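# Transfer the ball into arm2's gutter on its rest bar

## Task

Get the ball out of the gutter it starts in and into the gutter that belongs to arm2. At the end, arm2's gutter must sit on its rest bar with the ball inside it, and nothing may depend on a robot holding it there: release everything and move the arms away. Pouring the ball from one gutter into another is allowed. Any more than a slight shift, lift, rotation or tilt of the box fails the task. So does the ball dropping noticeably below table-top height while no robot is carrying it, and so does knocking or placing anything outside the work area. A gutter holds the ball only while its open end is the higher end; if its handle points straight up, the ball rolls out. Arm bases, in metres, with heading in degrees counter-clockwise from +x: arm1 x=-1.78 y=+0.21 z=+0.94 facing -2; arm2 x=+0.00 y=-0.15 z=+0.93 facing +93; arm3 x=+1.78 y=-0.16 z=+0.89 facing +178.

## Robot and tools

ROBOTS. There are three identical i2rt Big YAM arms: arm1, arm2 and arm3. Each has six joints, a two-finger gripper and a wrist camera. The hand reaches roughly 1.0 m from the joint-1 axis. With joints 1 and 6 at 0 and the hand level and pointing forward, the wrist camera sits on top of the hand and looks toward the fingertips. Joints move at different speeds, so the hand can take a wide, curved path between two postures.

FRAME. Everything is given in one scene frame. Its origin is on the floor and +z points up. The hand point lies midway between the fingertips. The hand's z axis runs along the fingers, and the fingers open and close along its y axis.

JOINTS. Every value is an absolute target, not an offset. The tolerance counted as done is shown after each range.
- joint1_rad: -2.879 to 2.879 (±0.045). Yaws the arm about its base; positive is counter-clockwise seen from above. At 0 the arm extends the way its base faces.
- joint2_rad: 0 to 3.141 (±0.14). Shoulder. At 0 the upper arm points backward, about level; larger values raise it and then bring it forward.
- joint3_rad: 0 to 3.019 (±0.09). Elbow. At 0 the forearm is folded onto the upper arm; larger values open it.
- joint4_rad: -1.692 to 1.57 (±0.055). Hand pitch; positive tilts the fingers up.
- joint5_rad: -1.57 to 1.57 (±0.03). Sideways hand swing; positive goes to the arm's right.
- joint6_rad: -2.094 to 2.094 (±0.035). Hand roll; positive is clockwise viewed from behind the hand.
- gripper_m: 0 to 0.093 (±0.003). Fingertip gap in metres. Each finger pad pushes with up to about 50 to 62 N, and some grippers push less.

execute_actions. The argument "actions" is a list holding one action or none. An action is an object keyed by robot name ("arm1", "arm2", "arm3"). Each name maps to {"joints": {...}}, a set of named absolute targets in the units above. You may list any subset of joints and any subset of robots. Everything in one action starts at the same moment and may finish at different times, and no action runs longer than 15 s. Example: {"arm1": {"joints": {"gripper_m": 0.05}}, "arm2": {"joints": {"joint1_rad": 0.3}}}. A joint or robot you leave out may keep pushing toward an earlier target. An unknown key or an out-of-range number rejects the entire call, and nothing moves. An empty list only reports the state and images. "cameras" selects images: arm1_cam_wrist, arm2_cam_wrist, arm3_cam_wrist, cam_end_1, cam_end_2, cam_gap_1, cam_gap_2, cam_side, cam_top, or "all". Leaving it out, null or ["all"] gives every camera; [] gives none. The "pictures" line lists the cameras in the same order as the images.

wait: seconds from 0 to 10. It sends no new command and returns the same things as an empty action.

zoom_image: camera plus region [x0, y0, x1, y1] in that camera's pixels, with (0,0) at the top left and at most 504 by 504. It works only on full images from the latest result.

finished_scene: scene number (1 or 2). It ends the scene for good and reports whether the task succeeded, so call it only once the ball rests in arm2's gutter on the bar and every arm has let go and moved away. A reply that contains no tool call ends all the work.

RESULT LINES. joint_status tells how each commanded motion ended.
- off_target: the joint stopped short and may still be pushing.
- contact_stop: the joint now holds where it stopped.
- time_out: the joint holds where it stopped, or keeps a target at most 0.375, 0.375, 0.113, 0.225, 0.075 and 0.3 rad away (joints 1 to 6). It keeps pushing and will move there if the path clears. To relieve it, command its reported position.
- not_followed: shown when "joint command not followed" appears, usually with a "cause:" line. A self- or inter-arm collision check blocked those targets; the gripper part of the action still runs. The blocked targets may be retried with later actions until they are replaced.
on_its_own lists what the call did not command, and "held at" there is the held target, not the actual position. Tiny target changes may not move a joint, and a joint holding a load can sag.

CAMERAS. The six room cameras are fixed. The calibration gives K, distortion and T_world_to_cam, which maps scene coordinates into the camera frame. Real cameras can be off by up to about 2.3 degrees and 9 mm. Wrist-camera poses are computed from joint readings and can be off by more. Results list any camera whose numbers have changed.

HEAT. Holding loads or pushing heats motors, and this continues while you are thinking. At 85 °C a MOTOR HOT warning appears. At 100 °C the arm goes limp and falls (OVER-TEMPERATURE FAULT), and its unfinished keys read limit_stop_at_motor_heat; resend those targets once it has cooled. Some heat carries into the next scene.

AVOID. Hard contact between two robots fails the run; the collision check may react too late and does not cover fingers, gripper housings or wrist cameras. Touches made by objects do not count. The arms press on without stopping at contact, so avoid pushing into the table, the box or the gutters. Do not drop the ball, slam or pull anything, or disturb the box. Keep each gutter's open end higher while it carries the ball. The robot holds your last command while you think, and objects may occasionally get a small push by themselves. Less robot motion time is better.

Each tool is called after ">>>" as name(argument=value, ...), one argument or row to a line, values as JSON.

## Session

>>> execute_actions(
  actions=[],
)

Scene clock: 0.00 s.
arm1.joint_positions: joint1_rad=+0.567 joint2_rad=+0.577 joint3_rad=+1.511 joint4_rad=-1.561 joint5_rad=-0.093 joint6_rad=-0.327 gripper_m=+0.095
arm1.joint_status: not commanded
arm1.hand: x=-1.6420 y=+0.3106 z=+1.5008 quat_wxyz=(-0.446, +0.390, -0.800, -0.089) (m; scene frame)
arm2.joint_positions: joint1_rad=+0.728 joint2_rad=+0.527 joint3_rad=+1.419 joint4_rad=-1.175 joint5_rad=+0.221 joint6_rad=-0.069 gripper_m=+0.094
arm2.joint_status: not commanded
arm2.hand: x=-0.1137 y=+0.0135 z=+1.5364 quat_wxyz=(-0.332, +0.719, -0.343, -0.505) (m; scene frame)
arm3.joint_positions: joint1_rad=+0.442 joint2_rad=+0.295 joint3_rad=+1.714 joint4_rad=-1.265 joint5_rad=-0.112 joint6_rad=-0.075 gripper_m=+0.095
arm3.joint_status: not commanded
arm3.hand: x=+1.8059 y=-0.1701 z=+1.6093 quat_wxyz=(+0.161, +0.621, +0.195, -0.742) (m; scene frame)
pictures: arm1_cam_wrist, arm2_cam_wrist, arm3_cam_wrist, cam_end_1, cam_end_2, cam_gap_1, cam_gap_2, cam_side, cam_top
Images, in order (width x height): arm1_cam_wrist 504x504, arm2_cam_wrist 504x504, arm3_cam_wrist 504x504, cam_end_1 672x504, cam_end_2 672x504, cam_gap_1 672x504, cam_gap_2 672x504, cam_side 672x504, cam_top 672x504.

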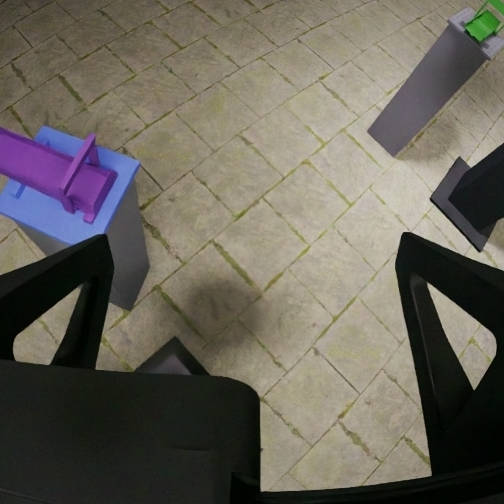

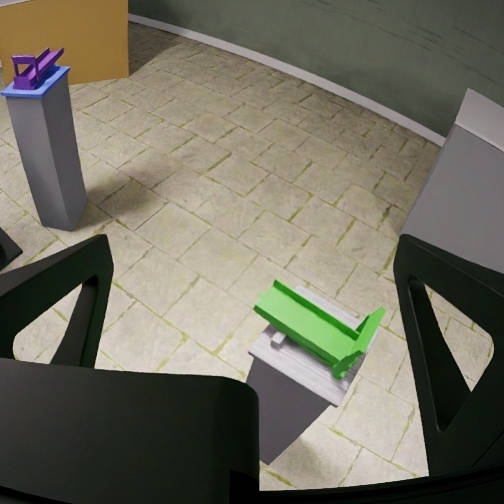

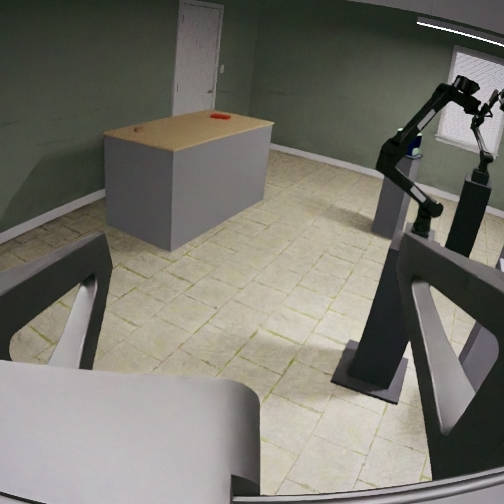

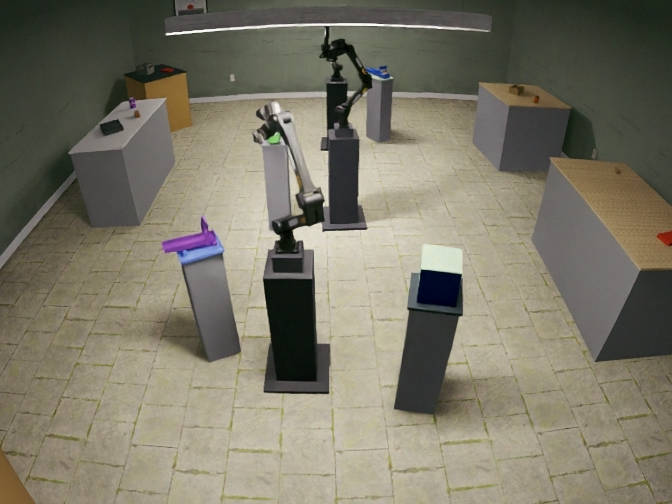

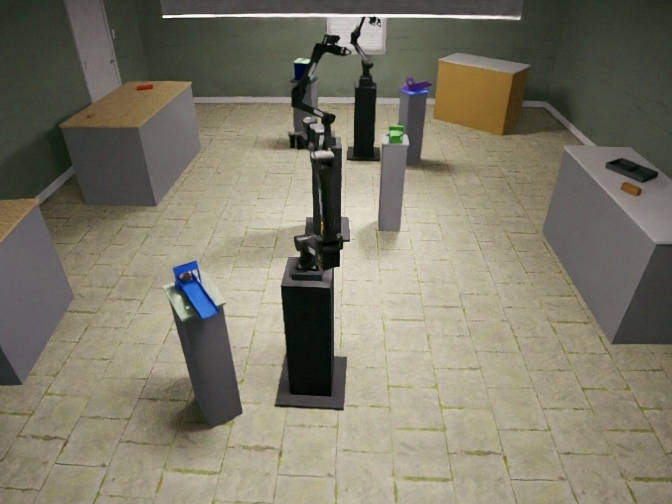

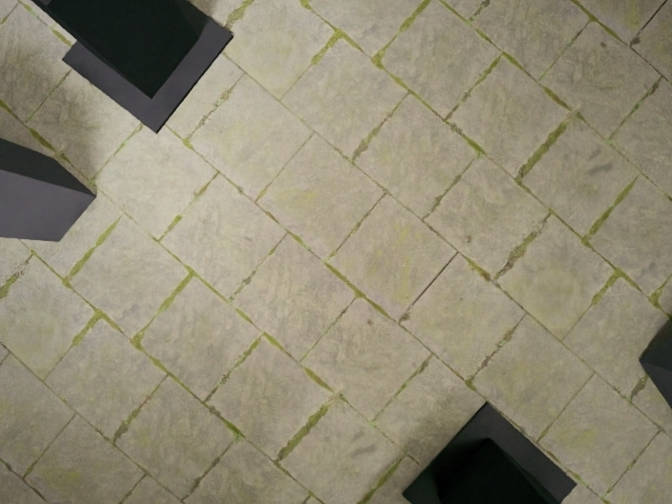

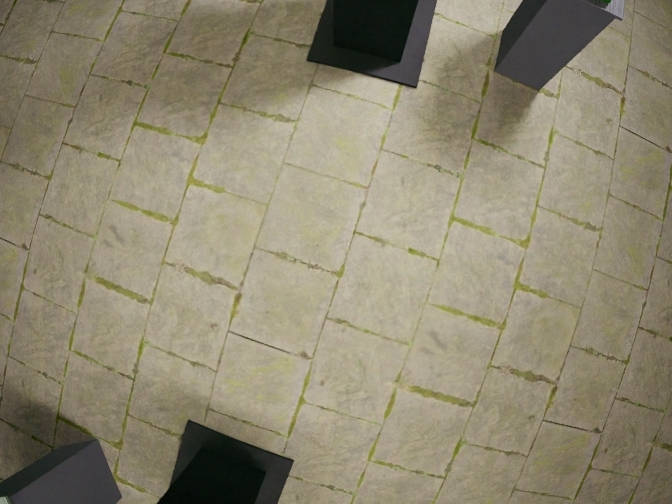

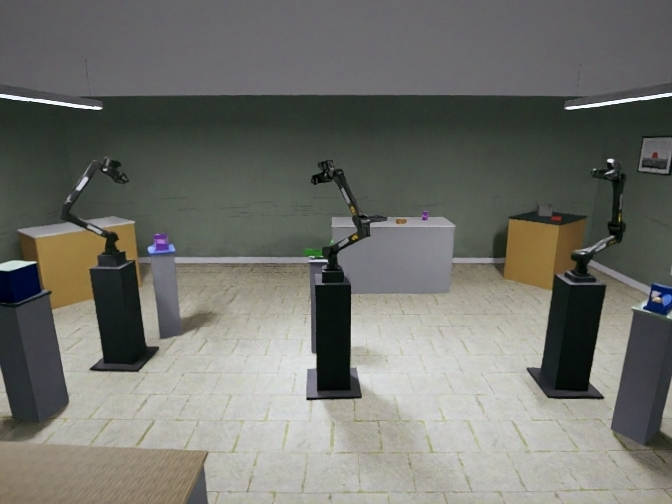

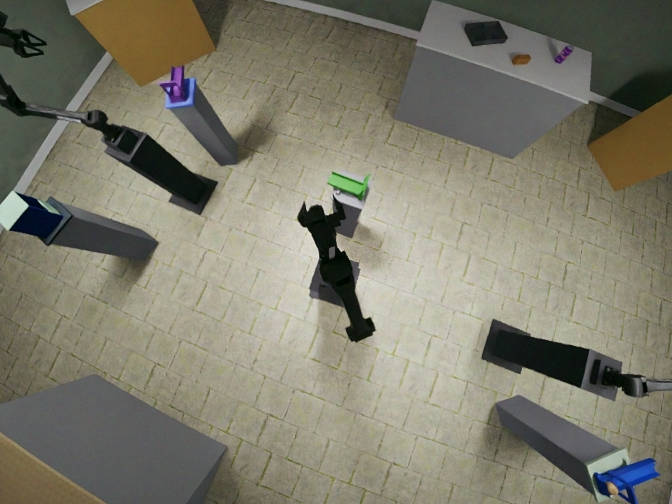

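>>> zoom_image(
  camera="cam_end_2",
  region=[150,250,250,330],
)

>>> zoom_image(
  camera="arm2_cam_wrist",
  region=[230,260,410,420],
)

>>> zoom_image(
  camera="cam_top",
  region=[310,160,390,220],
)

>>> zoom_image(
  camera="cam_top",
  region=[572,430,672,504],
)

>>> zoom_image(
  camera="cam_side",
  region=[612,270,672,330],
)

>>> execute_actions(
  actions=[
    {"arm2":{"joints":{"joint1_rad":0,"joint2_rad":1.4,"joint3_rad":1.4,"joint4_rad":-1.4,"joint5_rad":0,"joint6_rad":0}},"arm3":{"joints":{"joint1_rad":1.6,"joint2_rad":1.4,"joint3_rad":1.4,"joint4_rad":-1.4,"joint5_rad":0,"joint6_rad":0}}},
  ],
  cameras=["arm2_cam_wrist","arm3_cam_wrist","cam_side"],
)

Region (150, 250, 250, 330) of cam_end_2's 672x504 image, scaled by 5.040, with more detail than that image has; it fills the top 403 rows of this view, and the rest is white.

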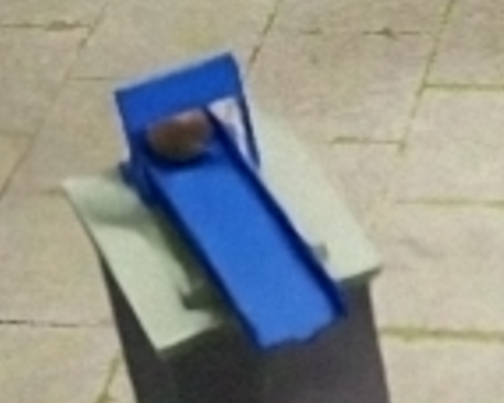

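Region (230, 260, 410, 420) of arm2_cam_wrist's 504x504 image, scaled by 2.800, with more detail than that image has.

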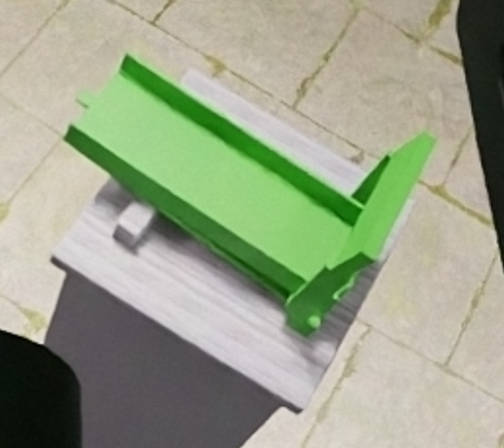

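Region (310, 160, 390, 220) of cam_top's 672x504 image, scaled by 6.300, with more detail than that image has; it fills the top 378 rows of this view, and the rest is white.

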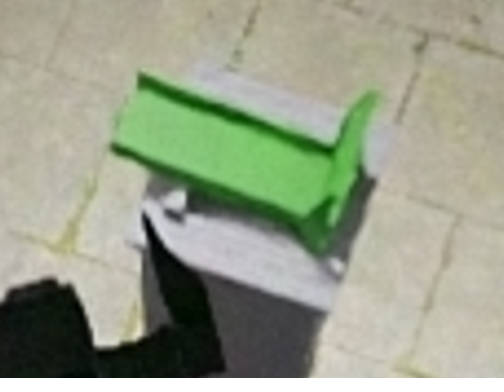

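Region (572, 430, 672, 504) of cam_top's 672x504 image, scaled by 5.040, with more detail than that image has; it fills the top 373 rows of this view, and the rest is white.

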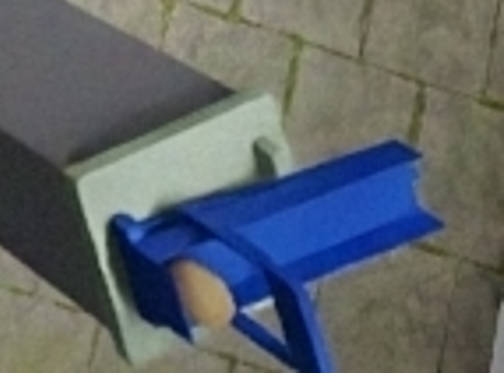

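Region (612, 270, 672, 330) of cam_side's 672x504 image, scaled by 8.400, with more detail than that image has.

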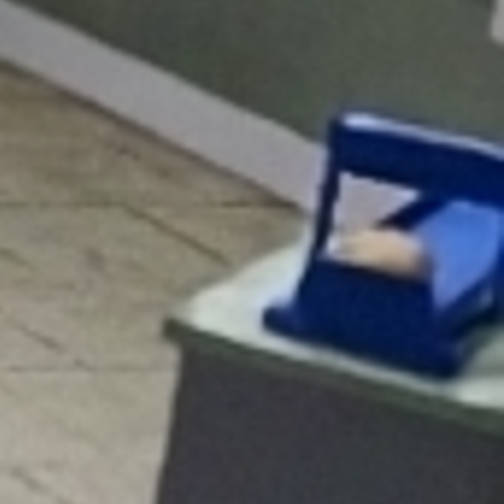

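Scene clock: 1.83 s.
arm1.joint_positions: joint1_rad=+0.567 joint2_rad=+0.577 joint3_rad=+1.511 joint4_rad=-1.561 joint5_rad=-0.093 joint6_rad=-0.327 gripper_m=+0.095
arm1.joint_status: not commanded
arm1.hand: x=-1.6420 y=+0.3106 z=+1.5008 quat_wxyz=(-0.446, +0.390, -0.800, -0.089) (m; scene frame)
arm2.joint_positions: joint1_rad=-0.002 joint2_rad=+1.406 joint3_rad=+1.396 joint4_rad=-1.391 joint5_rad=+0.000 joint6_rad=-0.011 gripper_m=+0.094
arm2.joint_status: all done
arm2.hand: x=-0.0202 y=+0.2948 z=+1.1975 quat_wxyz=(-0.061, +0.724, -0.684, -0.062) (m; scene frame)
arm3.joint_positions: joint1_rad=+1.606 joint2_rad=+1.397 joint3_rad=+1.386 joint4_rad=-1.384 joint5_rad=+0.002 joint6_rad=-0.009 gripper_m=+0.095
arm3.joint_status: all done
arm3.hand: x=+1.7785 y=-0.6098 z=+1.1578 quat_wxyz=(+0.062, +0.702, +0.707, -0.063) (m; scene frame)
pictures: arm2_cam_wrist, arm3_cam_wrist, cam_side
camera_calibration (this result's frames):
arm2_cam_wrist: T_world_to_cam=[[0.99801, 0.0607016, -0.0170864, 0.0275885], [0.0622122, -0.90346, 0.424135, -0.231696], [0.0103088, -0.424353, -0.905438, 1.33127], [0, 0, 0, 1]] pos_world=[-0.026843, 0.353927, 1.30413]
arm3_cam_wrist: T_world_to_cam=[[-0.999868, -0.0131247, 0.00956447, 1.75921], [-0.00770812, 0.90192, 0.431835, 0.0699718], [-0.0142941, 0.431704, -0.901902, 1.4573], [0, 0, 0, 1]] pos_world=[1.78034, -0.669142, 1.2673]
Images, in order (width x height): arm2_cam_wrist 504x504, arm3_cam_wrist 504x504, cam_side 672x504.

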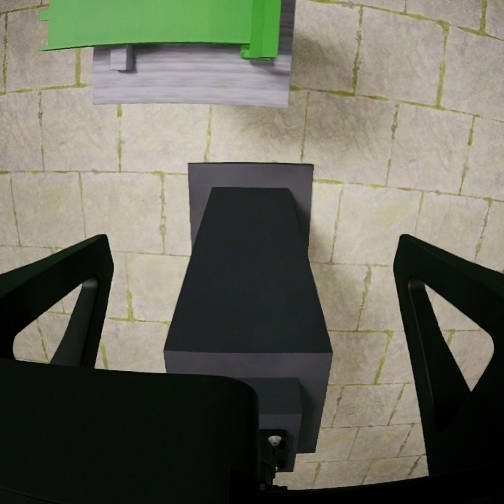

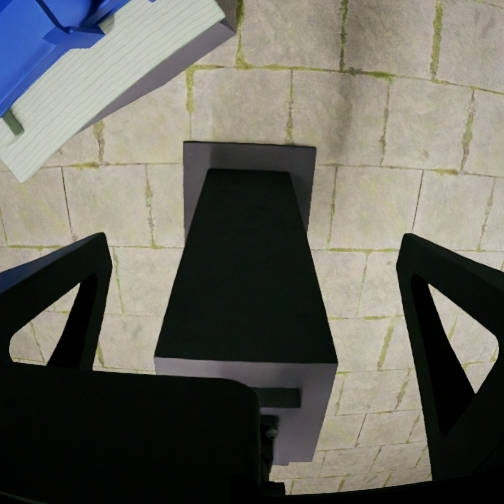

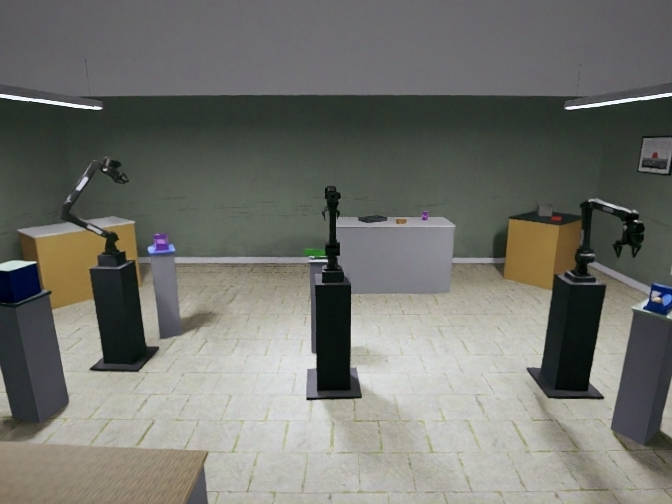

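>>> execute_actions(
  actions=[
    {"arm2":{"joints":{"joint4_rad":-0.8,"joint1_rad":-0.1}},"arm3":{"joints":{"joint1_rad":2.0,"joint3_rad":1.9}},"arm1":{"joints":{"joint1_rad":0,"joint2_rad":1.4,"joint3_rad":1.4,"joint4_rad":-1.4,"joint5_rad":0,"joint6_rad":0}}},
  ],
  cameras=["arm2_cam_wrist","arm3_cam_wrist"],
)

>>> execute_actions(
  actions=[
    {"arm2":{"joints":{"joint4_rad":-1.2,"joint2_rad":1.8,"joint3_rad":1.8}},"arm3":{"joints":{"joint2_rad":1.9,"joint4_rad":-1.4}},"arm1":{"joints":{"joint2_rad":0.8}}},
  ],
  cameras=["arm2_cam_wrist","arm3_cam_wrist"],
)

Scene clock: 3.73 s.
arm1.joint_positions: joint1_rad=-0.006 joint2_rad=+1.417 joint3_rad=+1.392 joint4_rad=-1.405 joint5_rad=-0.002 joint6_rad=-0.009 gripper_m=+0.095
arm1.joint_status: all done
arm1.hand: x=-1.3319 y=+0.1954 z=+1.2047 quat_wxyz=(-0.069, -0.014, -0.998, +0.000) (m; scene frame)
arm2.joint_positions: joint1_rad=-0.104 joint2_rad=+1.406 joint3_rad=+1.396 joint4_rad=-0.816 joint5_rad=+0.000 joint6_rad=-0.010 gripper_m=+0.094
arm2.joint_status: all done
arm2.hand: x=+0.0329 y=+0.4192 z=+1.2597 quat_wxyz=(-0.268, +0.642, -0.673, -0.250) (m; scene frame)
arm3.joint_positions: joint1_rad=+2.006 joint2_rad=+1.405 joint3_rad=+1.852 joint4_rad=-1.390 joint5_rad=+0.000 joint6_rad=-0.008 gripper_m=+0.095
arm3.joint_status: all done
arm3.hand: x=+1.9793 y=-0.6361 z=+1.3707 quat_wxyz=(+0.257, +0.522, +0.794, -0.172) (m; scene frame)
pictures: arm2_cam_wrist, arm3_cam_wrist
camera_calibration (this result's frames):
arm2_cam_wrist: T_world_to_cam=[[0.999391, -0.034277, -0.00654114, -0.00535889], [-0.0348498, -0.989985, -0.136803, 0.597091], [-0.00178641, 0.136948, -0.990577, 1.3122], [0, 0, 0, 1]] pos_world=[0.0285083, 0.411224, 1.38148]
arm3_cam_wrist: T_world_to_cam=[[-0.917968, -0.396409, 0.0139292, 1.54571], [-0.396523, 0.918001, -0.00658745, 1.38409], [-0.0101757, -0.0115703, -0.999881, 1.50764], [0, 0, 0, 1]] pos_world=[1.98308, -0.640416, 1.49504]
Images, in order (width x height): arm2_cam_wrist 504x504, arm3_cam_wrist 504x504.

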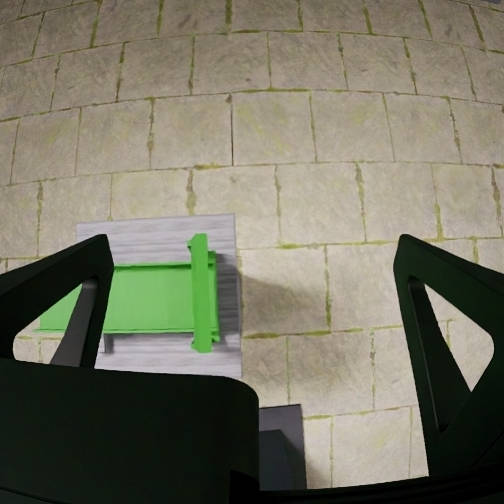

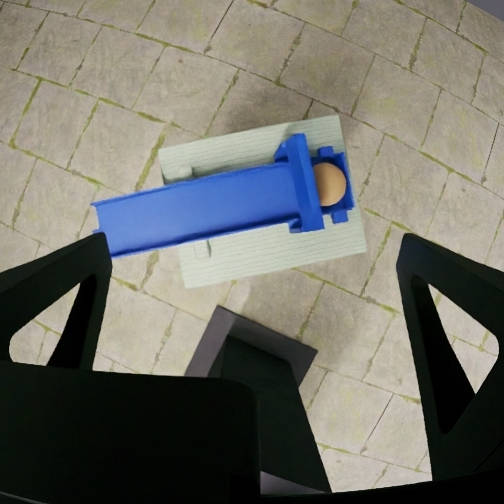

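Scene clock: 5.23 s.
arm1.joint_positions: joint1_rad=-0.006 joint2_rad=+0.805 joint3_rad=+1.392 joint4_rad=-1.405 joint5_rad=-0.002 joint6_rad=-0.008 gripper_m=+0.095
arm1.joint_status: all done
arm1.hand: x=-1.4841 y=+0.2010 z=+1.4259 quat_wxyz=(-0.366, -0.013, -0.930, +0.007) (m; scene frame)
arm2.joint_positions: joint1_rad=-0.104 joint2_rad=+1.805 joint3_rad=+1.747 joint4_rad=-1.193 joint5_rad=+0.000 joint6_rad=-0.010 gripper_m=+0.094
arm2.joint_status: all done
arm2.hand: x=+0.0363 y=+0.4786 z=+1.1568 quat_wxyz=(-0.119, +0.681, -0.714, -0.110) (m; scene frame)
arm3.joint_positions: joint1_rad=+2.006 joint2_rad=+1.932 joint3_rad=+1.875 joint4_rad=-1.390 joint5_rad=+0.000 joint6_rad=-0.008 gripper_m=+0.095
arm3.joint_status: all done
arm3.hand: x=+2.0246 y=-0.7432 z=+1.0846 quat_wxyz=(+0.052, +0.548, +0.834, -0.035) (m; scene frame)
pictures: arm2_cam_wrist, arm3_cam_wrist
camera_calibration (this result's frames):
arm2_cam_wrist: T_world_to_cam=[[0.999113, -0.0392712, -0.0152099, 0.00498014], [-0.0333401, -0.95823, 0.284047, 0.139852], [-0.0257295, -0.283288, -0.95869, 1.36721], [0, 0, 0, 1]] pos_world=[0.0348646, 0.521521, 1.27108]
arm3_cam_wrist: T_world_to_cam=[[-0.915657, -0.401878, 0.00814854, 1.5464], [-0.349645, 0.806319, 0.477074, 0.795975], [-0.198296, 0.433987, -0.878826, 1.80154], [0, 0, 0, 1]] pos_world=[2.05152, -0.802189, 1.1909]
Images, in order (width x height): arm2_cam_wrist 504x504, arm3_cam_wrist 504x504.

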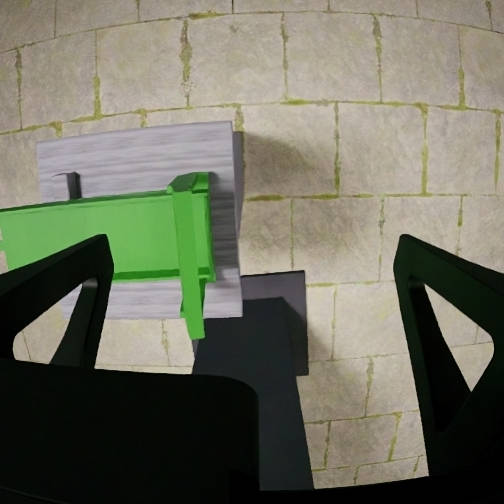

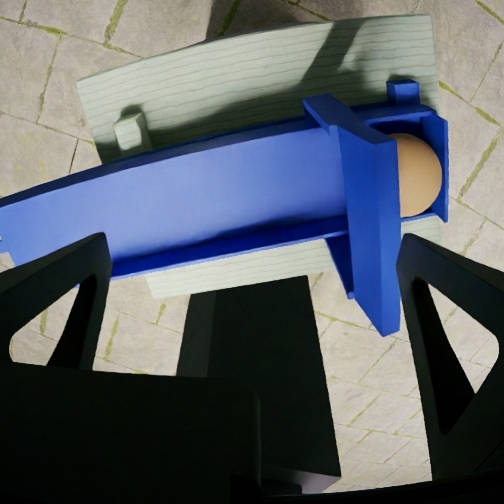

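>>> execute_actions(
  actions=[
    {"arm2":{"joints":{"joint1_rad":-0.078,"joint4_rad":-1.32,"joint2_rad":1.908,"joint3_rad":1.67,"joint5_rad":-0.2,"joint6_rad":-0.05}},"arm3":{"joints":{"joint1_rad":1.835,"joint2_rad":2.0,"joint3_rad":2.02,"joint4_rad":-1.6,"joint5_rad":-0.2,"joint6_rad":-0.38}}},
  ],
  cameras=["arm2_cam_wrist","arm3_cam_wrist","cam_side"],
)

>>> zoom_image(
  camera="cam_side",
  region=[290,210,360,270],
)

Scene clock: 7.47 s.
arm1.joint_positions: joint1_rad=-0.006 joint2_rad=+0.805 joint3_rad=+1.392 joint4_rad=-1.405 joint5_rad=-0.002 joint6_rad=-0.008 gripper_m=+0.095
arm1.joint_status: not commanded
arm1.hand: x=-1.4841 y=+0.2010 z=+1.4259 quat_wxyz=(-0.366, -0.013, -0.930, +0.007) (m; scene frame)
arm2.joint_positions: joint1_rad=-0.086 joint2_rad=+1.915 joint3_rad=+1.667 joint4_rad=-1.313 joint5_rad=-0.197 joint6_rad=-0.039 gripper_m=+0.094
arm2.joint_status: all done
arm2.hand: x=-0.0107 y=+0.4331 z=+1.0569 quat_wxyz=(+0.061, +0.704, -0.703, -0.077) (m; scene frame)
arm3.joint_positions: joint1_rad=+1.838 joint2_rad=+1.989 joint3_rad=+1.960 joint4_rad=-1.584 joint5_rad=-0.197 joint6_rad=-0.369 gripper_m=+0.095
arm3.joint_status: all done
arm3.hand: x=+1.9514 y=-0.7470 z=+1.0851 quat_wxyz=(+0.061, +0.466, +0.879, +0.080) (m; scene frame)
pictures: arm2_cam_wrist, arm3_cam_wrist, cam_side
camera_calibration (this result's frames):
arm2_cam_wrist: T_world_to_cam=[[0.9766, 0.00588667, -0.214983, 0.24005], [0.124448, -0.830732, 0.542583, -0.20375], [-0.175399, -0.556641, -0.812026, 1.2191], [0, 0, 0, 1]] pos_world=[0.00475214, 0.507925, 1.1521]
arm3_cam_wrist: T_world_to_cam=[[-0.806553, -0.559385, -0.191208, 1.36353], [-0.561245, 0.622987, 0.544877, 0.975614], [-0.185676, 0.546787, -0.816424, 1.78104], [0, 0, 0, 1]] pos_world=[1.97801, -0.818911, 1.18321]
Images, in order (width x height): arm2_cam_wrist 504x504, arm3_cam_wrist 504x504, cam_side 672x504.

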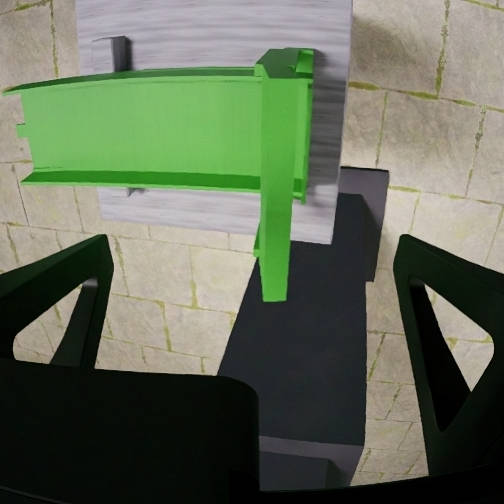

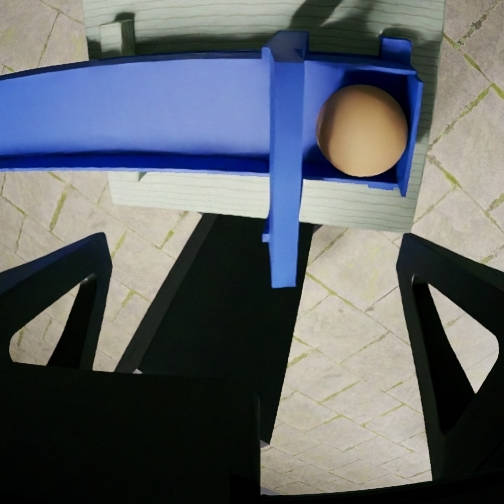

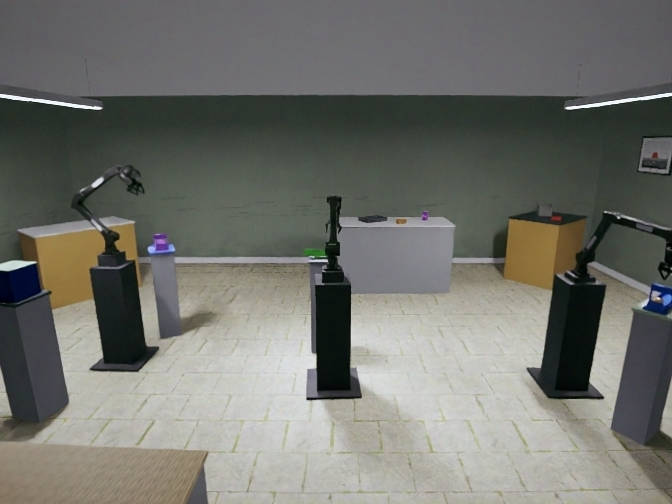

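Region (290, 210, 360, 270) of cam_side's 672x504 image, scaled by 7.200, with more detail than that image has; it fills the top 432 rows of this view, and the rest is white.

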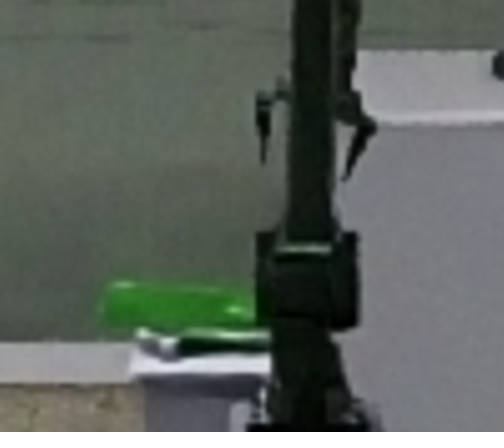

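>>> execute_actions(
  actions=[
    {"arm2":{"joints":{"joint1_rad":-0.06,"joint4_rad":-1.07,"joint2_rad":1.99,"joint3_rad":1.496}},"arm3":{"joints":{"joint1_rad":1.845,"joint2_rad":2.046,"joint3_rad":1.744,"joint4_rad":-1.31}}},
  ],
  cameras=["arm2_cam_wrist","arm3_cam_wrist","cam_end_2"],
)

Scene clock: 9.07 s.
arm1.joint_positions: joint1_rad=-0.006 joint2_rad=+0.805 joint3_rad=+1.392 joint4_rad=-1.405 joint5_rad=-0.002 joint6_rad=-0.008 gripper_m=+0.095
arm1.joint_status: not commanded
arm1.hand: x=-1.4841 y=+0.2010 z=+1.4259 quat_wxyz=(-0.366, -0.013, -0.930, +0.007) (m; scene frame)
arm2.joint_positions: joint1_rad=-0.069 joint2_rad=+1.998 joint3_rad=+1.494 joint4_rad=-1.081 joint5_rad=-0.198 joint6_rad=-0.039 gripper_m=+0.094
arm2.joint_status: all done
arm2.hand: x=-0.0211 y=+0.4185 z=+0.9490 quat_wxyz=(+0.071, +0.710, -0.698, -0.069) (m; scene frame)
arm3.joint_positions: joint1_rad=+1.839 joint2_rad=+2.045 joint3_rad=+1.741 joint4_rad=-1.326 joint5_rad=-0.196 joint6_rad=-0.370 gripper_m=+0.095
arm3.joint_status: all done
arm3.hand: x=+1.9511 y=-0.7431 z=+0.9692 quat_wxyz=(+0.055, +0.466, +0.879, +0.086) (m; scene frame)
pictures: arm2_cam_wrist, arm3_cam_wrist, cam_end_2
camera_calibration (this result's frames):
arm2_cam_wrist: T_world_to_cam=[[0.97609, 0.0177453, -0.216643, 0.223719], [0.139644, -0.814979, 0.562413, -0.181108], [-0.166579, -0.579219, -0.79797, 1.11786], [0, 0, 0, 1]] pos_world=[-0.00686719, 0.495914, 1.04234]
arm3_cam_wrist: T_world_to_cam=[[-0.806595, -0.557384, -0.196792, 1.35034], [-0.559606, 0.612824, 0.557932, 1.01277], [-0.190383, 0.560152, -0.806216, 1.69343], [0, 0, 0, 1]] pos_world=[1.97833, -0.816571, 1.06595]
Images, in order (width x height): arm2_cam_wrist 504x504, arm3_cam_wrist 504x504, cam_end_2 672x504.

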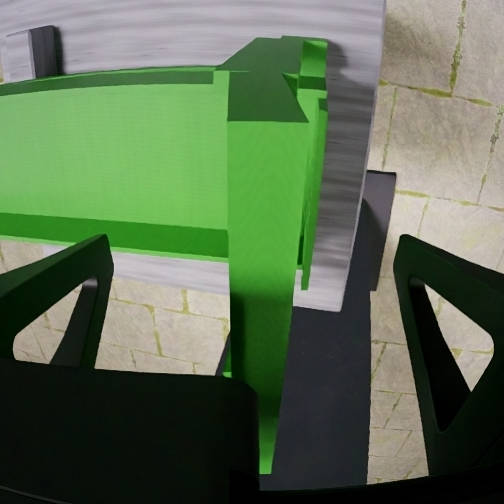

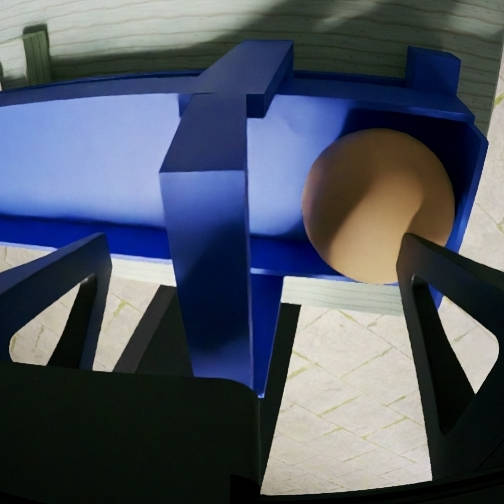

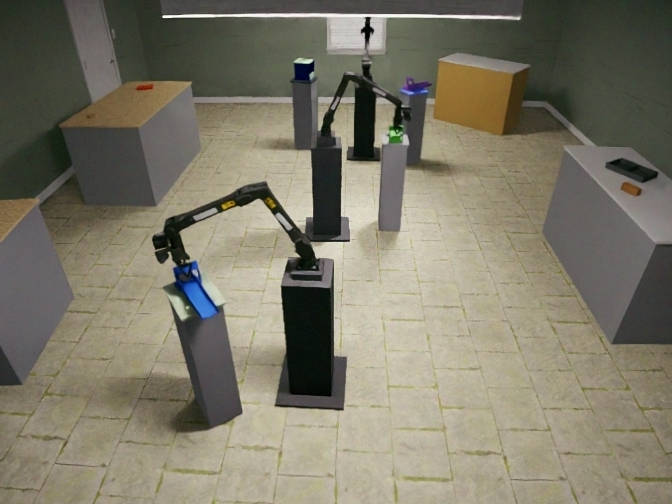

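>>> execute_actions(
  actions=[
    {"arm2":{"joints":{"gripper_m":0.03}},"arm3":{"joints":{"joint1_rad":1.862,"gripper_m":0.04}}},
  ],
  cameras=[],
)

>>> execute_actions(
  actions=[
    {"arm2":{"joints":{"gripper_m":0}},"arm3":{"joints":{"gripper_m":0}}},
  ],
  cameras=["arm2_cam_wrist","arm3_cam_wrist"],
)

>>> execute_actions(
  actions=[
    {"arm2":{"joints":{"joint2_rad":1.85,"joint4_rad":-1.15}},"arm3":{"joints":{"joint2_rad":1.9,"joint4_rad":-1.36,"joint5_rad":-0.26}}},
  ],
  cameras=["arm2_cam_wrist","arm3_cam_wrist","cam_end_2","cam_side"],
)

Scene clock: 10.03 s.
arm1.joint_positions: joint1_rad=-0.006 joint2_rad=+0.805 joint3_rad=+1.392 joint4_rad=-1.405 joint5_rad=-0.002 joint6_rad=-0.008 gripper_m=+0.095
arm1.joint_status: not commanded
arm1.hand: x=-1.4841 y=+0.2010 z=+1.4259 quat_wxyz=(-0.366, -0.013, -0.930, +0.007) (m; scene frame)
arm2.joint_positions: joint1_rad=-0.069 joint2_rad=+1.998 joint3_rad=+1.494 joint4_rad=-1.081 joint5_rad=-0.198 joint6_rad=-0.040 gripper_m=+0.030
arm2.joint_status: all done
arm2.hand: x=-0.0211 y=+0.4185 z=+0.9490 quat_wxyz=(+0.071, +0.710, -0.698, -0.069) (m; scene frame)
arm3.joint_positions: joint1_rad=+1.859 joint2_rad=+2.045 joint3_rad=+1.741 joint4_rad=-1.326 joint5_rad=-0.196 joint6_rad=-0.370 gripper_m=+0.040
arm3.joint_status: all done
arm3.hand: x=+1.9629 y=-0.7395 z=+0.9692 quat_wxyz=(+0.054, +0.457, +0.884, +0.087) (m; scene frame)
pictures: none
No camera images: the call's "cameras" was empty. Leave "cameras" out to get every camera's image.

Scene clock: 10.60 s.
arm1.joint_positions: joint1_rad=-0.006 joint2_rad=+0.805 joint3_rad=+1.392 joint4_rad=-1.405 joint5_rad=-0.002 joint6_rad=-0.008 gripper_m=+0.095
arm1.joint_status: not commanded
arm1.hand: x=-1.4841 y=+0.2010 z=+1.4259 quat_wxyz=(-0.366, -0.013, -0.930, +0.007) (m; scene frame)
arm2.joint_positions: joint1_rad=-0.068 joint2_rad=+1.995 joint3_rad=+1.494 joint4_rad=-1.080 joint5_rad=-0.205 joint6_rad=-0.040 gripper_m=+0.011
arm2.joint_status: gripper_m off_target (ended at +0.011, target +0.000)
arm2.hand: x=-0.0225 y=+0.4189 z=+0.9508 quat_wxyz=(+0.072, +0.710, -0.697, -0.072) (m; scene frame)
arm3.joint_positions: joint1_rad=+1.859 joint2_rad=+2.045 joint3_rad=+1.741 joint4_rad=-1.325 joint5_rad=-0.197 joint6_rad=-0.371 gripper_m=+0.011
arm3.joint_status: gripper_m off_target (ended at +0.011, target +0.000)
arm3.hand: x=+1.9631 y=-0.7399 z=+0.9692 quat_wxyz=(+0.055, +0.456, +0.884, +0.087) (m; scene frame)
pictures: arm2_cam_wrist, arm3_cam_wrist
camera_calibration (this result's frames):
arm2_cam_wrist: T_world_to_cam=[[0.974566, 0.0199175, -0.223213, 0.230718], [0.144644, -0.816692, 0.558653, -0.177147], [-0.171169, -0.576731, -0.798801, 1.11886], [0, 0, 0, 1]] pos_world=[-0.00771246, 0.496011, 1.04421]
arm3_cam_wrist: T_world_to_cam=[[-0.794083, -0.575039, -0.196882, 1.32424], [-0.57345, 0.601434, 0.556267, 1.03781], [-0.201463, 0.554624, -0.807344, 1.71264], [0, 0, 0, 1]] pos_world=[1.99173, -0.812559, 1.06611]
Images, in order (width x height): arm2_cam_wrist 504x504, arm3_cam_wrist 504x504.

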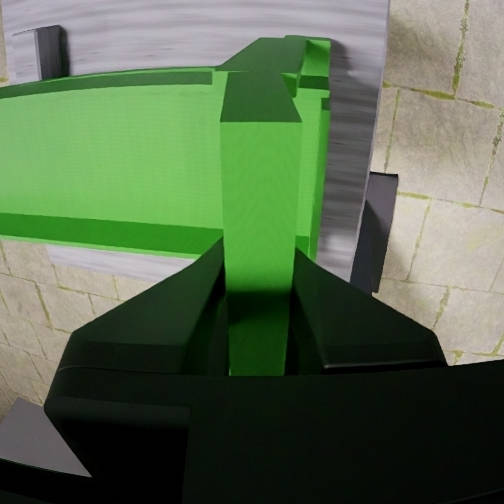

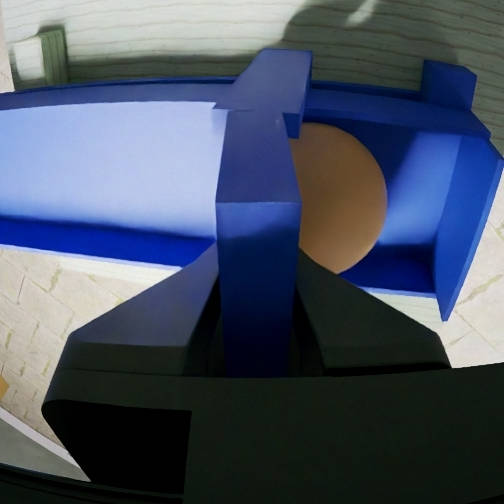

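Scene clock: 12.03 s.
arm1.joint_positions: joint1_rad=-0.006 joint2_rad=+0.805 joint3_rad=+1.392 joint4_rad=-1.405 joint5_rad=-0.002 joint6_rad=-0.008 gripper_m=+0.095
arm1.joint_status: not commanded
arm1.hand: x=-1.4841 y=+0.2010 z=+1.4259 quat_wxyz=(-0.366, -0.013, -0.930, +0.007) (m; scene frame)
arm2.joint_positions: joint1_rad=-0.068 joint2_rad=+1.846 joint3_rad=+1.494 joint4_rad=-1.142 joint5_rad=-0.199 joint6_rad=-0.040 gripper_m=+0.011
arm2.joint_status: all done
arm2.hand: x=-0.0217 y=+0.4136 z=+1.0319 quat_wxyz=(+0.038, +0.713, -0.693, -0.100) (m; scene frame)
arm3.joint_positions: joint1_rad=+1.859 joint2_rad=+1.924 joint3_rad=+1.730 joint4_rad=-1.344 joint5_rad=-0.253 joint6_rad=-0.372 gripper_m=+0.011
arm3.joint_status: all done
arm3.hand: x=+1.9708 y=-0.7312 z=+1.0374 quat_wxyz=(+0.106, +0.450, +0.884, +0.072) (m; scene frame)
pictures: arm2_cam_wrist, arm3_cam_wrist, cam_end_2, cam_side
camera_calibration (this result's frames):
arm2_cam_wrist: T_world_to_cam=[[0.97622, 0.0388288, -0.213277, 0.230131], [0.140577, -0.862317, 0.486464, -0.133592], [-0.165024, -0.504877, -0.84727, 1.2012], [0, 0, 0, 1]] pos_world=[-0.0076513, 0.482325, 1.13181]
arm3_cam_wrist: T_world_to_cam=[[-0.777929, -0.590507, -0.214774, 1.32418], [-0.61319, 0.638802, 0.464682, 1.19978], [-0.1372, 0.493187, -0.859036, 1.64654], [0, 0, 0, 1]] pos_world=[1.99172, -0.79654, 1.14132]
Images, in order (width x height): arm2_cam_wrist 504x504, arm3_cam_wrist 504x504, cam_end_2 672x504, cam_side 672x504.

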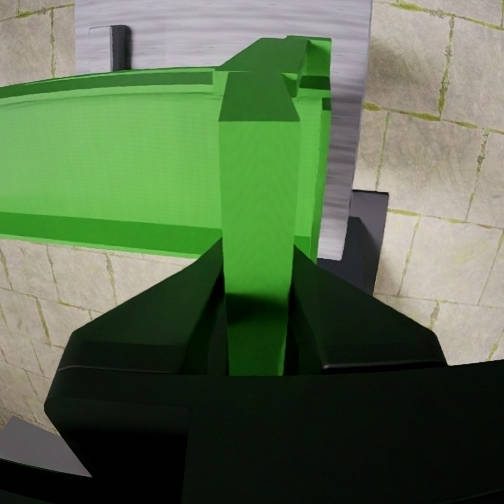

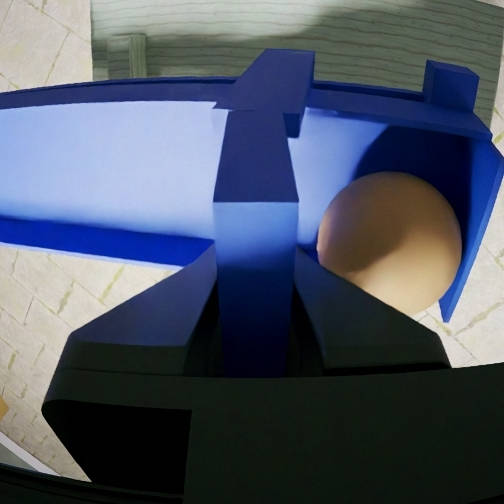

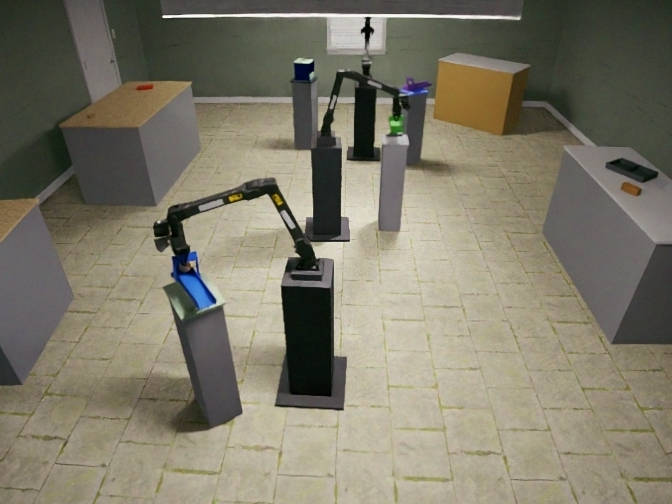

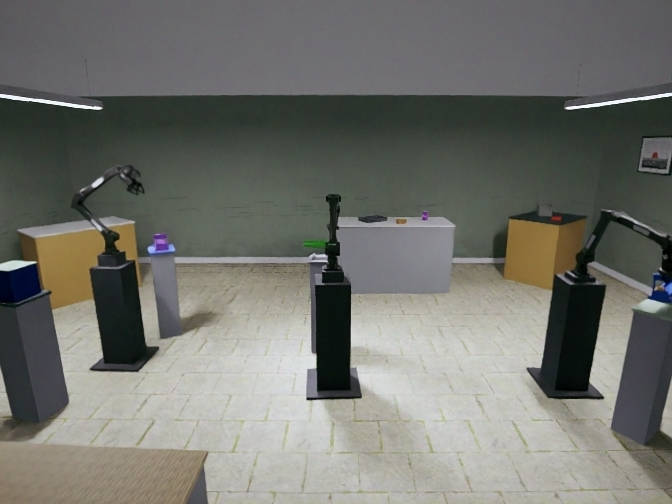

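>>> execute_actions(
  actions=[
    {"arm2":{"joints":{"joint2_rad":1.7,"joint4_rad":-1.0}},"arm3":{"joints":{"joint2_rad":1.75,"joint4_rad":-1.25,"joint5_rad":-0.42,"joint6_rad":0.2}}},
  ],
  cameras=["arm3_cam_wrist"],
)

>>> execute_actions(
  actions=[
    {"arm2":{"joints":{"joint1_rad":-0.9,"joint5_rad":0,"joint6_rad":1.57}},"arm3":{"joints":{"joint4_rad":-1.1,"joint5_rad":-0.25,"joint6_rad":1.0}}},
  ],
  cameras=["arm3_cam_wrist"],
)

>>> execute_actions(
  actions=[
    {"arm2":{"joints":{"joint1_rad":-1.63}},"arm3":{"joints":{"joint1_rad":1.1,"joint4_rad":-1.0,"joint5_rad":0,"joint6_rad":1.57}}},
  ],
  cameras=["arm3_cam_wrist","cam_side","cam_gap_2"],
)

Scene clock: 13.87 s.
arm1.joint_positions: joint1_rad=-0.006 joint2_rad=+0.805 joint3_rad=+1.392 joint4_rad=-1.405 joint5_rad=-0.002 joint6_rad=-0.008 gripper_m=+0.095
arm1.joint_status: not commanded
arm1.hand: x=-1.4841 y=+0.2010 z=+1.4259 quat_wxyz=(-0.366, -0.013, -0.930, +0.007) (m; scene frame)
arm2.joint_positions: joint1_rad=-0.068 joint2_rad=+1.699 joint3_rad=+1.490 joint4_rad=-1.014 joint5_rad=-0.199 joint6_rad=-0.041 gripper_m=+0.011
arm2.joint_status: all done
arm2.hand: x=-0.0213 y=+0.4401 z=+1.1193 quat_wxyz=(-0.061, +0.712, -0.673, -0.191) (m; scene frame)
arm3.joint_positions: joint1_rad=+1.859 joint2_rad=+1.760 joint3_rad=+1.725 joint4_rad=-1.270 joint5_rad=-0.413 joint6_rad=+0.188 gripper_m=+0.011
arm3.joint_status: all done
arm3.hand: x=+1.9965 y=-0.7278 z=+1.1423 quat_wxyz=(+0.219, +0.644, +0.726, +0.102) (m; scene frame)
pictures: arm3_cam_wrist
camera_calibration (this result's frames):
arm3_cam_wrist: T_world_to_cam=[[-0.892432, -0.156868, -0.423033, 2.15088], [-0.325561, 0.873036, 0.363069, 0.876923], [0.312369, 0.461737, -0.830195, 0.785054], [0, 0, 0, 1]] pos_world=[1.95978, -0.79067, 1.24326]
Images, in order (width x height): arm3_cam_wrist 504x504.

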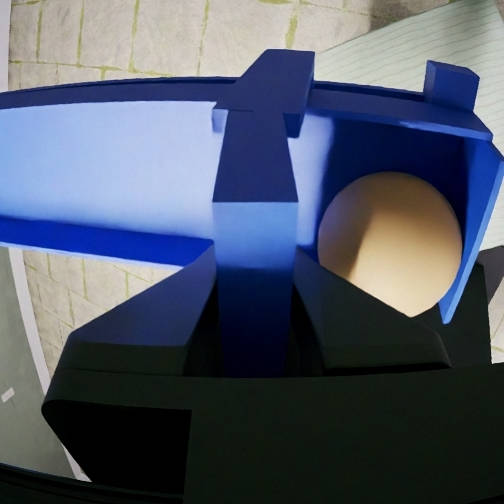

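Scene clock: 16.07 s.
arm1.joint_positions: joint1_rad=-0.006 joint2_rad=+0.805 joint3_rad=+1.392 joint4_rad=-1.405 joint5_rad=-0.002 joint6_rad=-0.008 gripper_m=+0.095
arm1.joint_status: not commanded
arm1.hand: x=-1.4841 y=+0.2010 z=+1.4259 quat_wxyz=(-0.366, -0.013, -0.930, +0.007) (m; scene frame)
arm2.joint_positions: joint1_rad=-0.910 joint2_rad=+1.705 joint3_rad=+1.490 joint4_rad=-1.009 joint5_rad=+0.003 joint6_rad=+1.558 gripper_m=+0.011
arm2.joint_status: all done
arm2.hand: x=+0.4539 y=+0.2327 z=+1.1127 quat_wxyz=(-0.074, -0.407, -0.897, -0.159) (m; scene frame)
arm3.joint_positions: joint1_rad=+1.859 joint2_rad=+1.760 joint3_rad=+1.725 joint4_rad=-1.130 joint5_rad=-0.249 joint6_rad=+0.989 gripper_m=+0.011
arm3.joint_status: all done
arm3.hand: x=+1.9795 y=-0.7677 z=+1.1446 quat_wxyz=(+0.218, +0.878, +0.417, +0.088) (m; scene frame)
pictures: arm3_cam_wrist
camera_calibration (this result's frames):
arm3_cam_wrist: T_world_to_cam=[[-0.700093, 0.55426, -0.450184, 2.32663], [0.320484, 0.807298, 0.495541, -0.575599], [0.638091, 0.202648, -0.742815, -0.132906], [0, 0, 0, 1]] pos_world=[1.89813, -0.797946, 1.23392]
Images, in order (width x height): arm3_cam_wrist 504x504.

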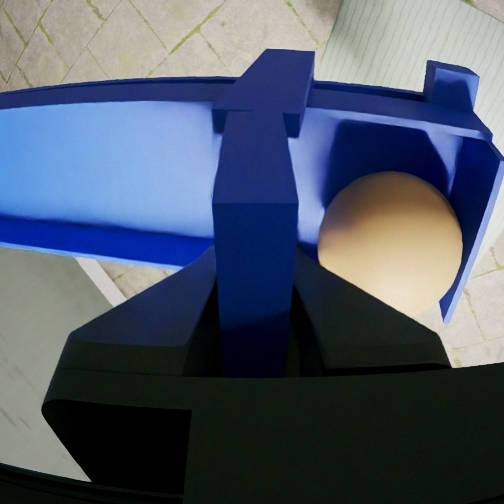

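Scene clock: 17.80 s.
arm1.joint_positions: joint1_rad=-0.006 joint2_rad=+0.805 joint3_rad=+1.392 joint4_rad=-1.405 joint5_rad=-0.002 joint6_rad=-0.008 gripper_m=+0.095
arm1.joint_status: not commanded
arm1.hand: x=-1.4841 y=+0.2010 z=+1.4259 quat_wxyz=(-0.366, -0.013, -0.930, +0.007) (m; scene frame)
arm2.joint_positions: joint1_rad=-1.640 joint2_rad=+1.705 joint3_rad=+1.490 joint4_rad=-1.009 joint5_rad=+0.003 joint6_rad=+1.560 gripper_m=+0.011
arm2.joint_status: all done
arm2.hand: x=+0.5964 y=-0.1684 z=+1.1109 quat_wxyz=(-0.124, -0.701, -0.692, -0.121) (m; scene frame)
arm3.joint_positions: joint1_rad=+1.103 joint2_rad=+1.760 joint3_rad=+1.725 joint4_rad=-1.023 joint5_rad=+0.002 joint6_rad=+1.559 gripper_m=+0.011
arm3.joint_status: all done
arm3.hand: x=+1.4594 y=-0.7414 z=+1.1508 quat_wxyz=(+0.245, +0.938, -0.236, -0.065) (m; scene frame)
pictures: arm3_cam_wrist, cam_gap_2, cam_side
camera_calibration (this result's frames):
arm3_cam_wrist: T_world_to_cam=[[0.405899, 0.774281, -0.485526, 0.540443], [0.854464, -0.133025, 0.502191, -1.91727], [0.324249, -0.618703, -0.71559, 0.0159596], [0, 0, 0, 1]] pos_world=[1.41369, -0.663625, 1.23665]
Images, in order (width x height): arm3_cam_wrist 504x504, cam_gap_2 672x504, cam_side 672x504.

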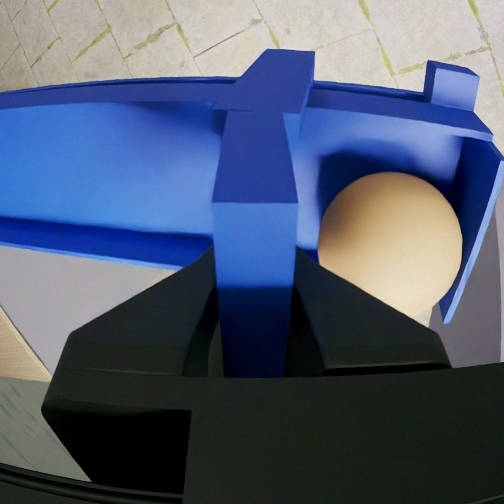

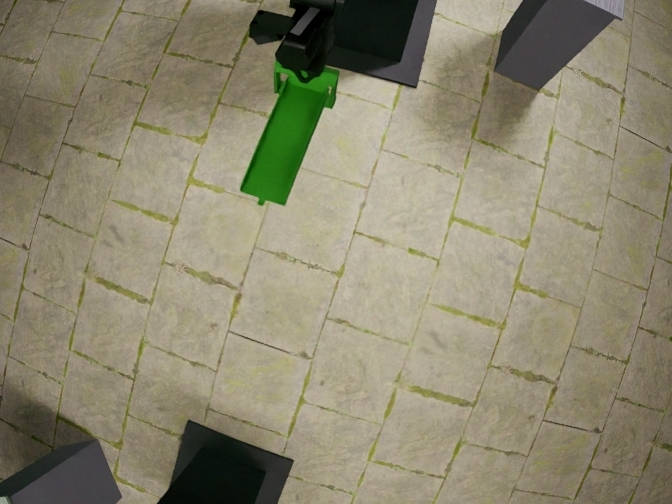

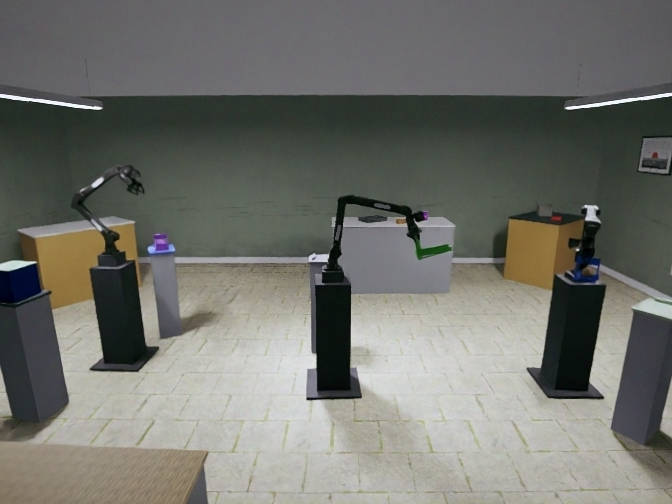

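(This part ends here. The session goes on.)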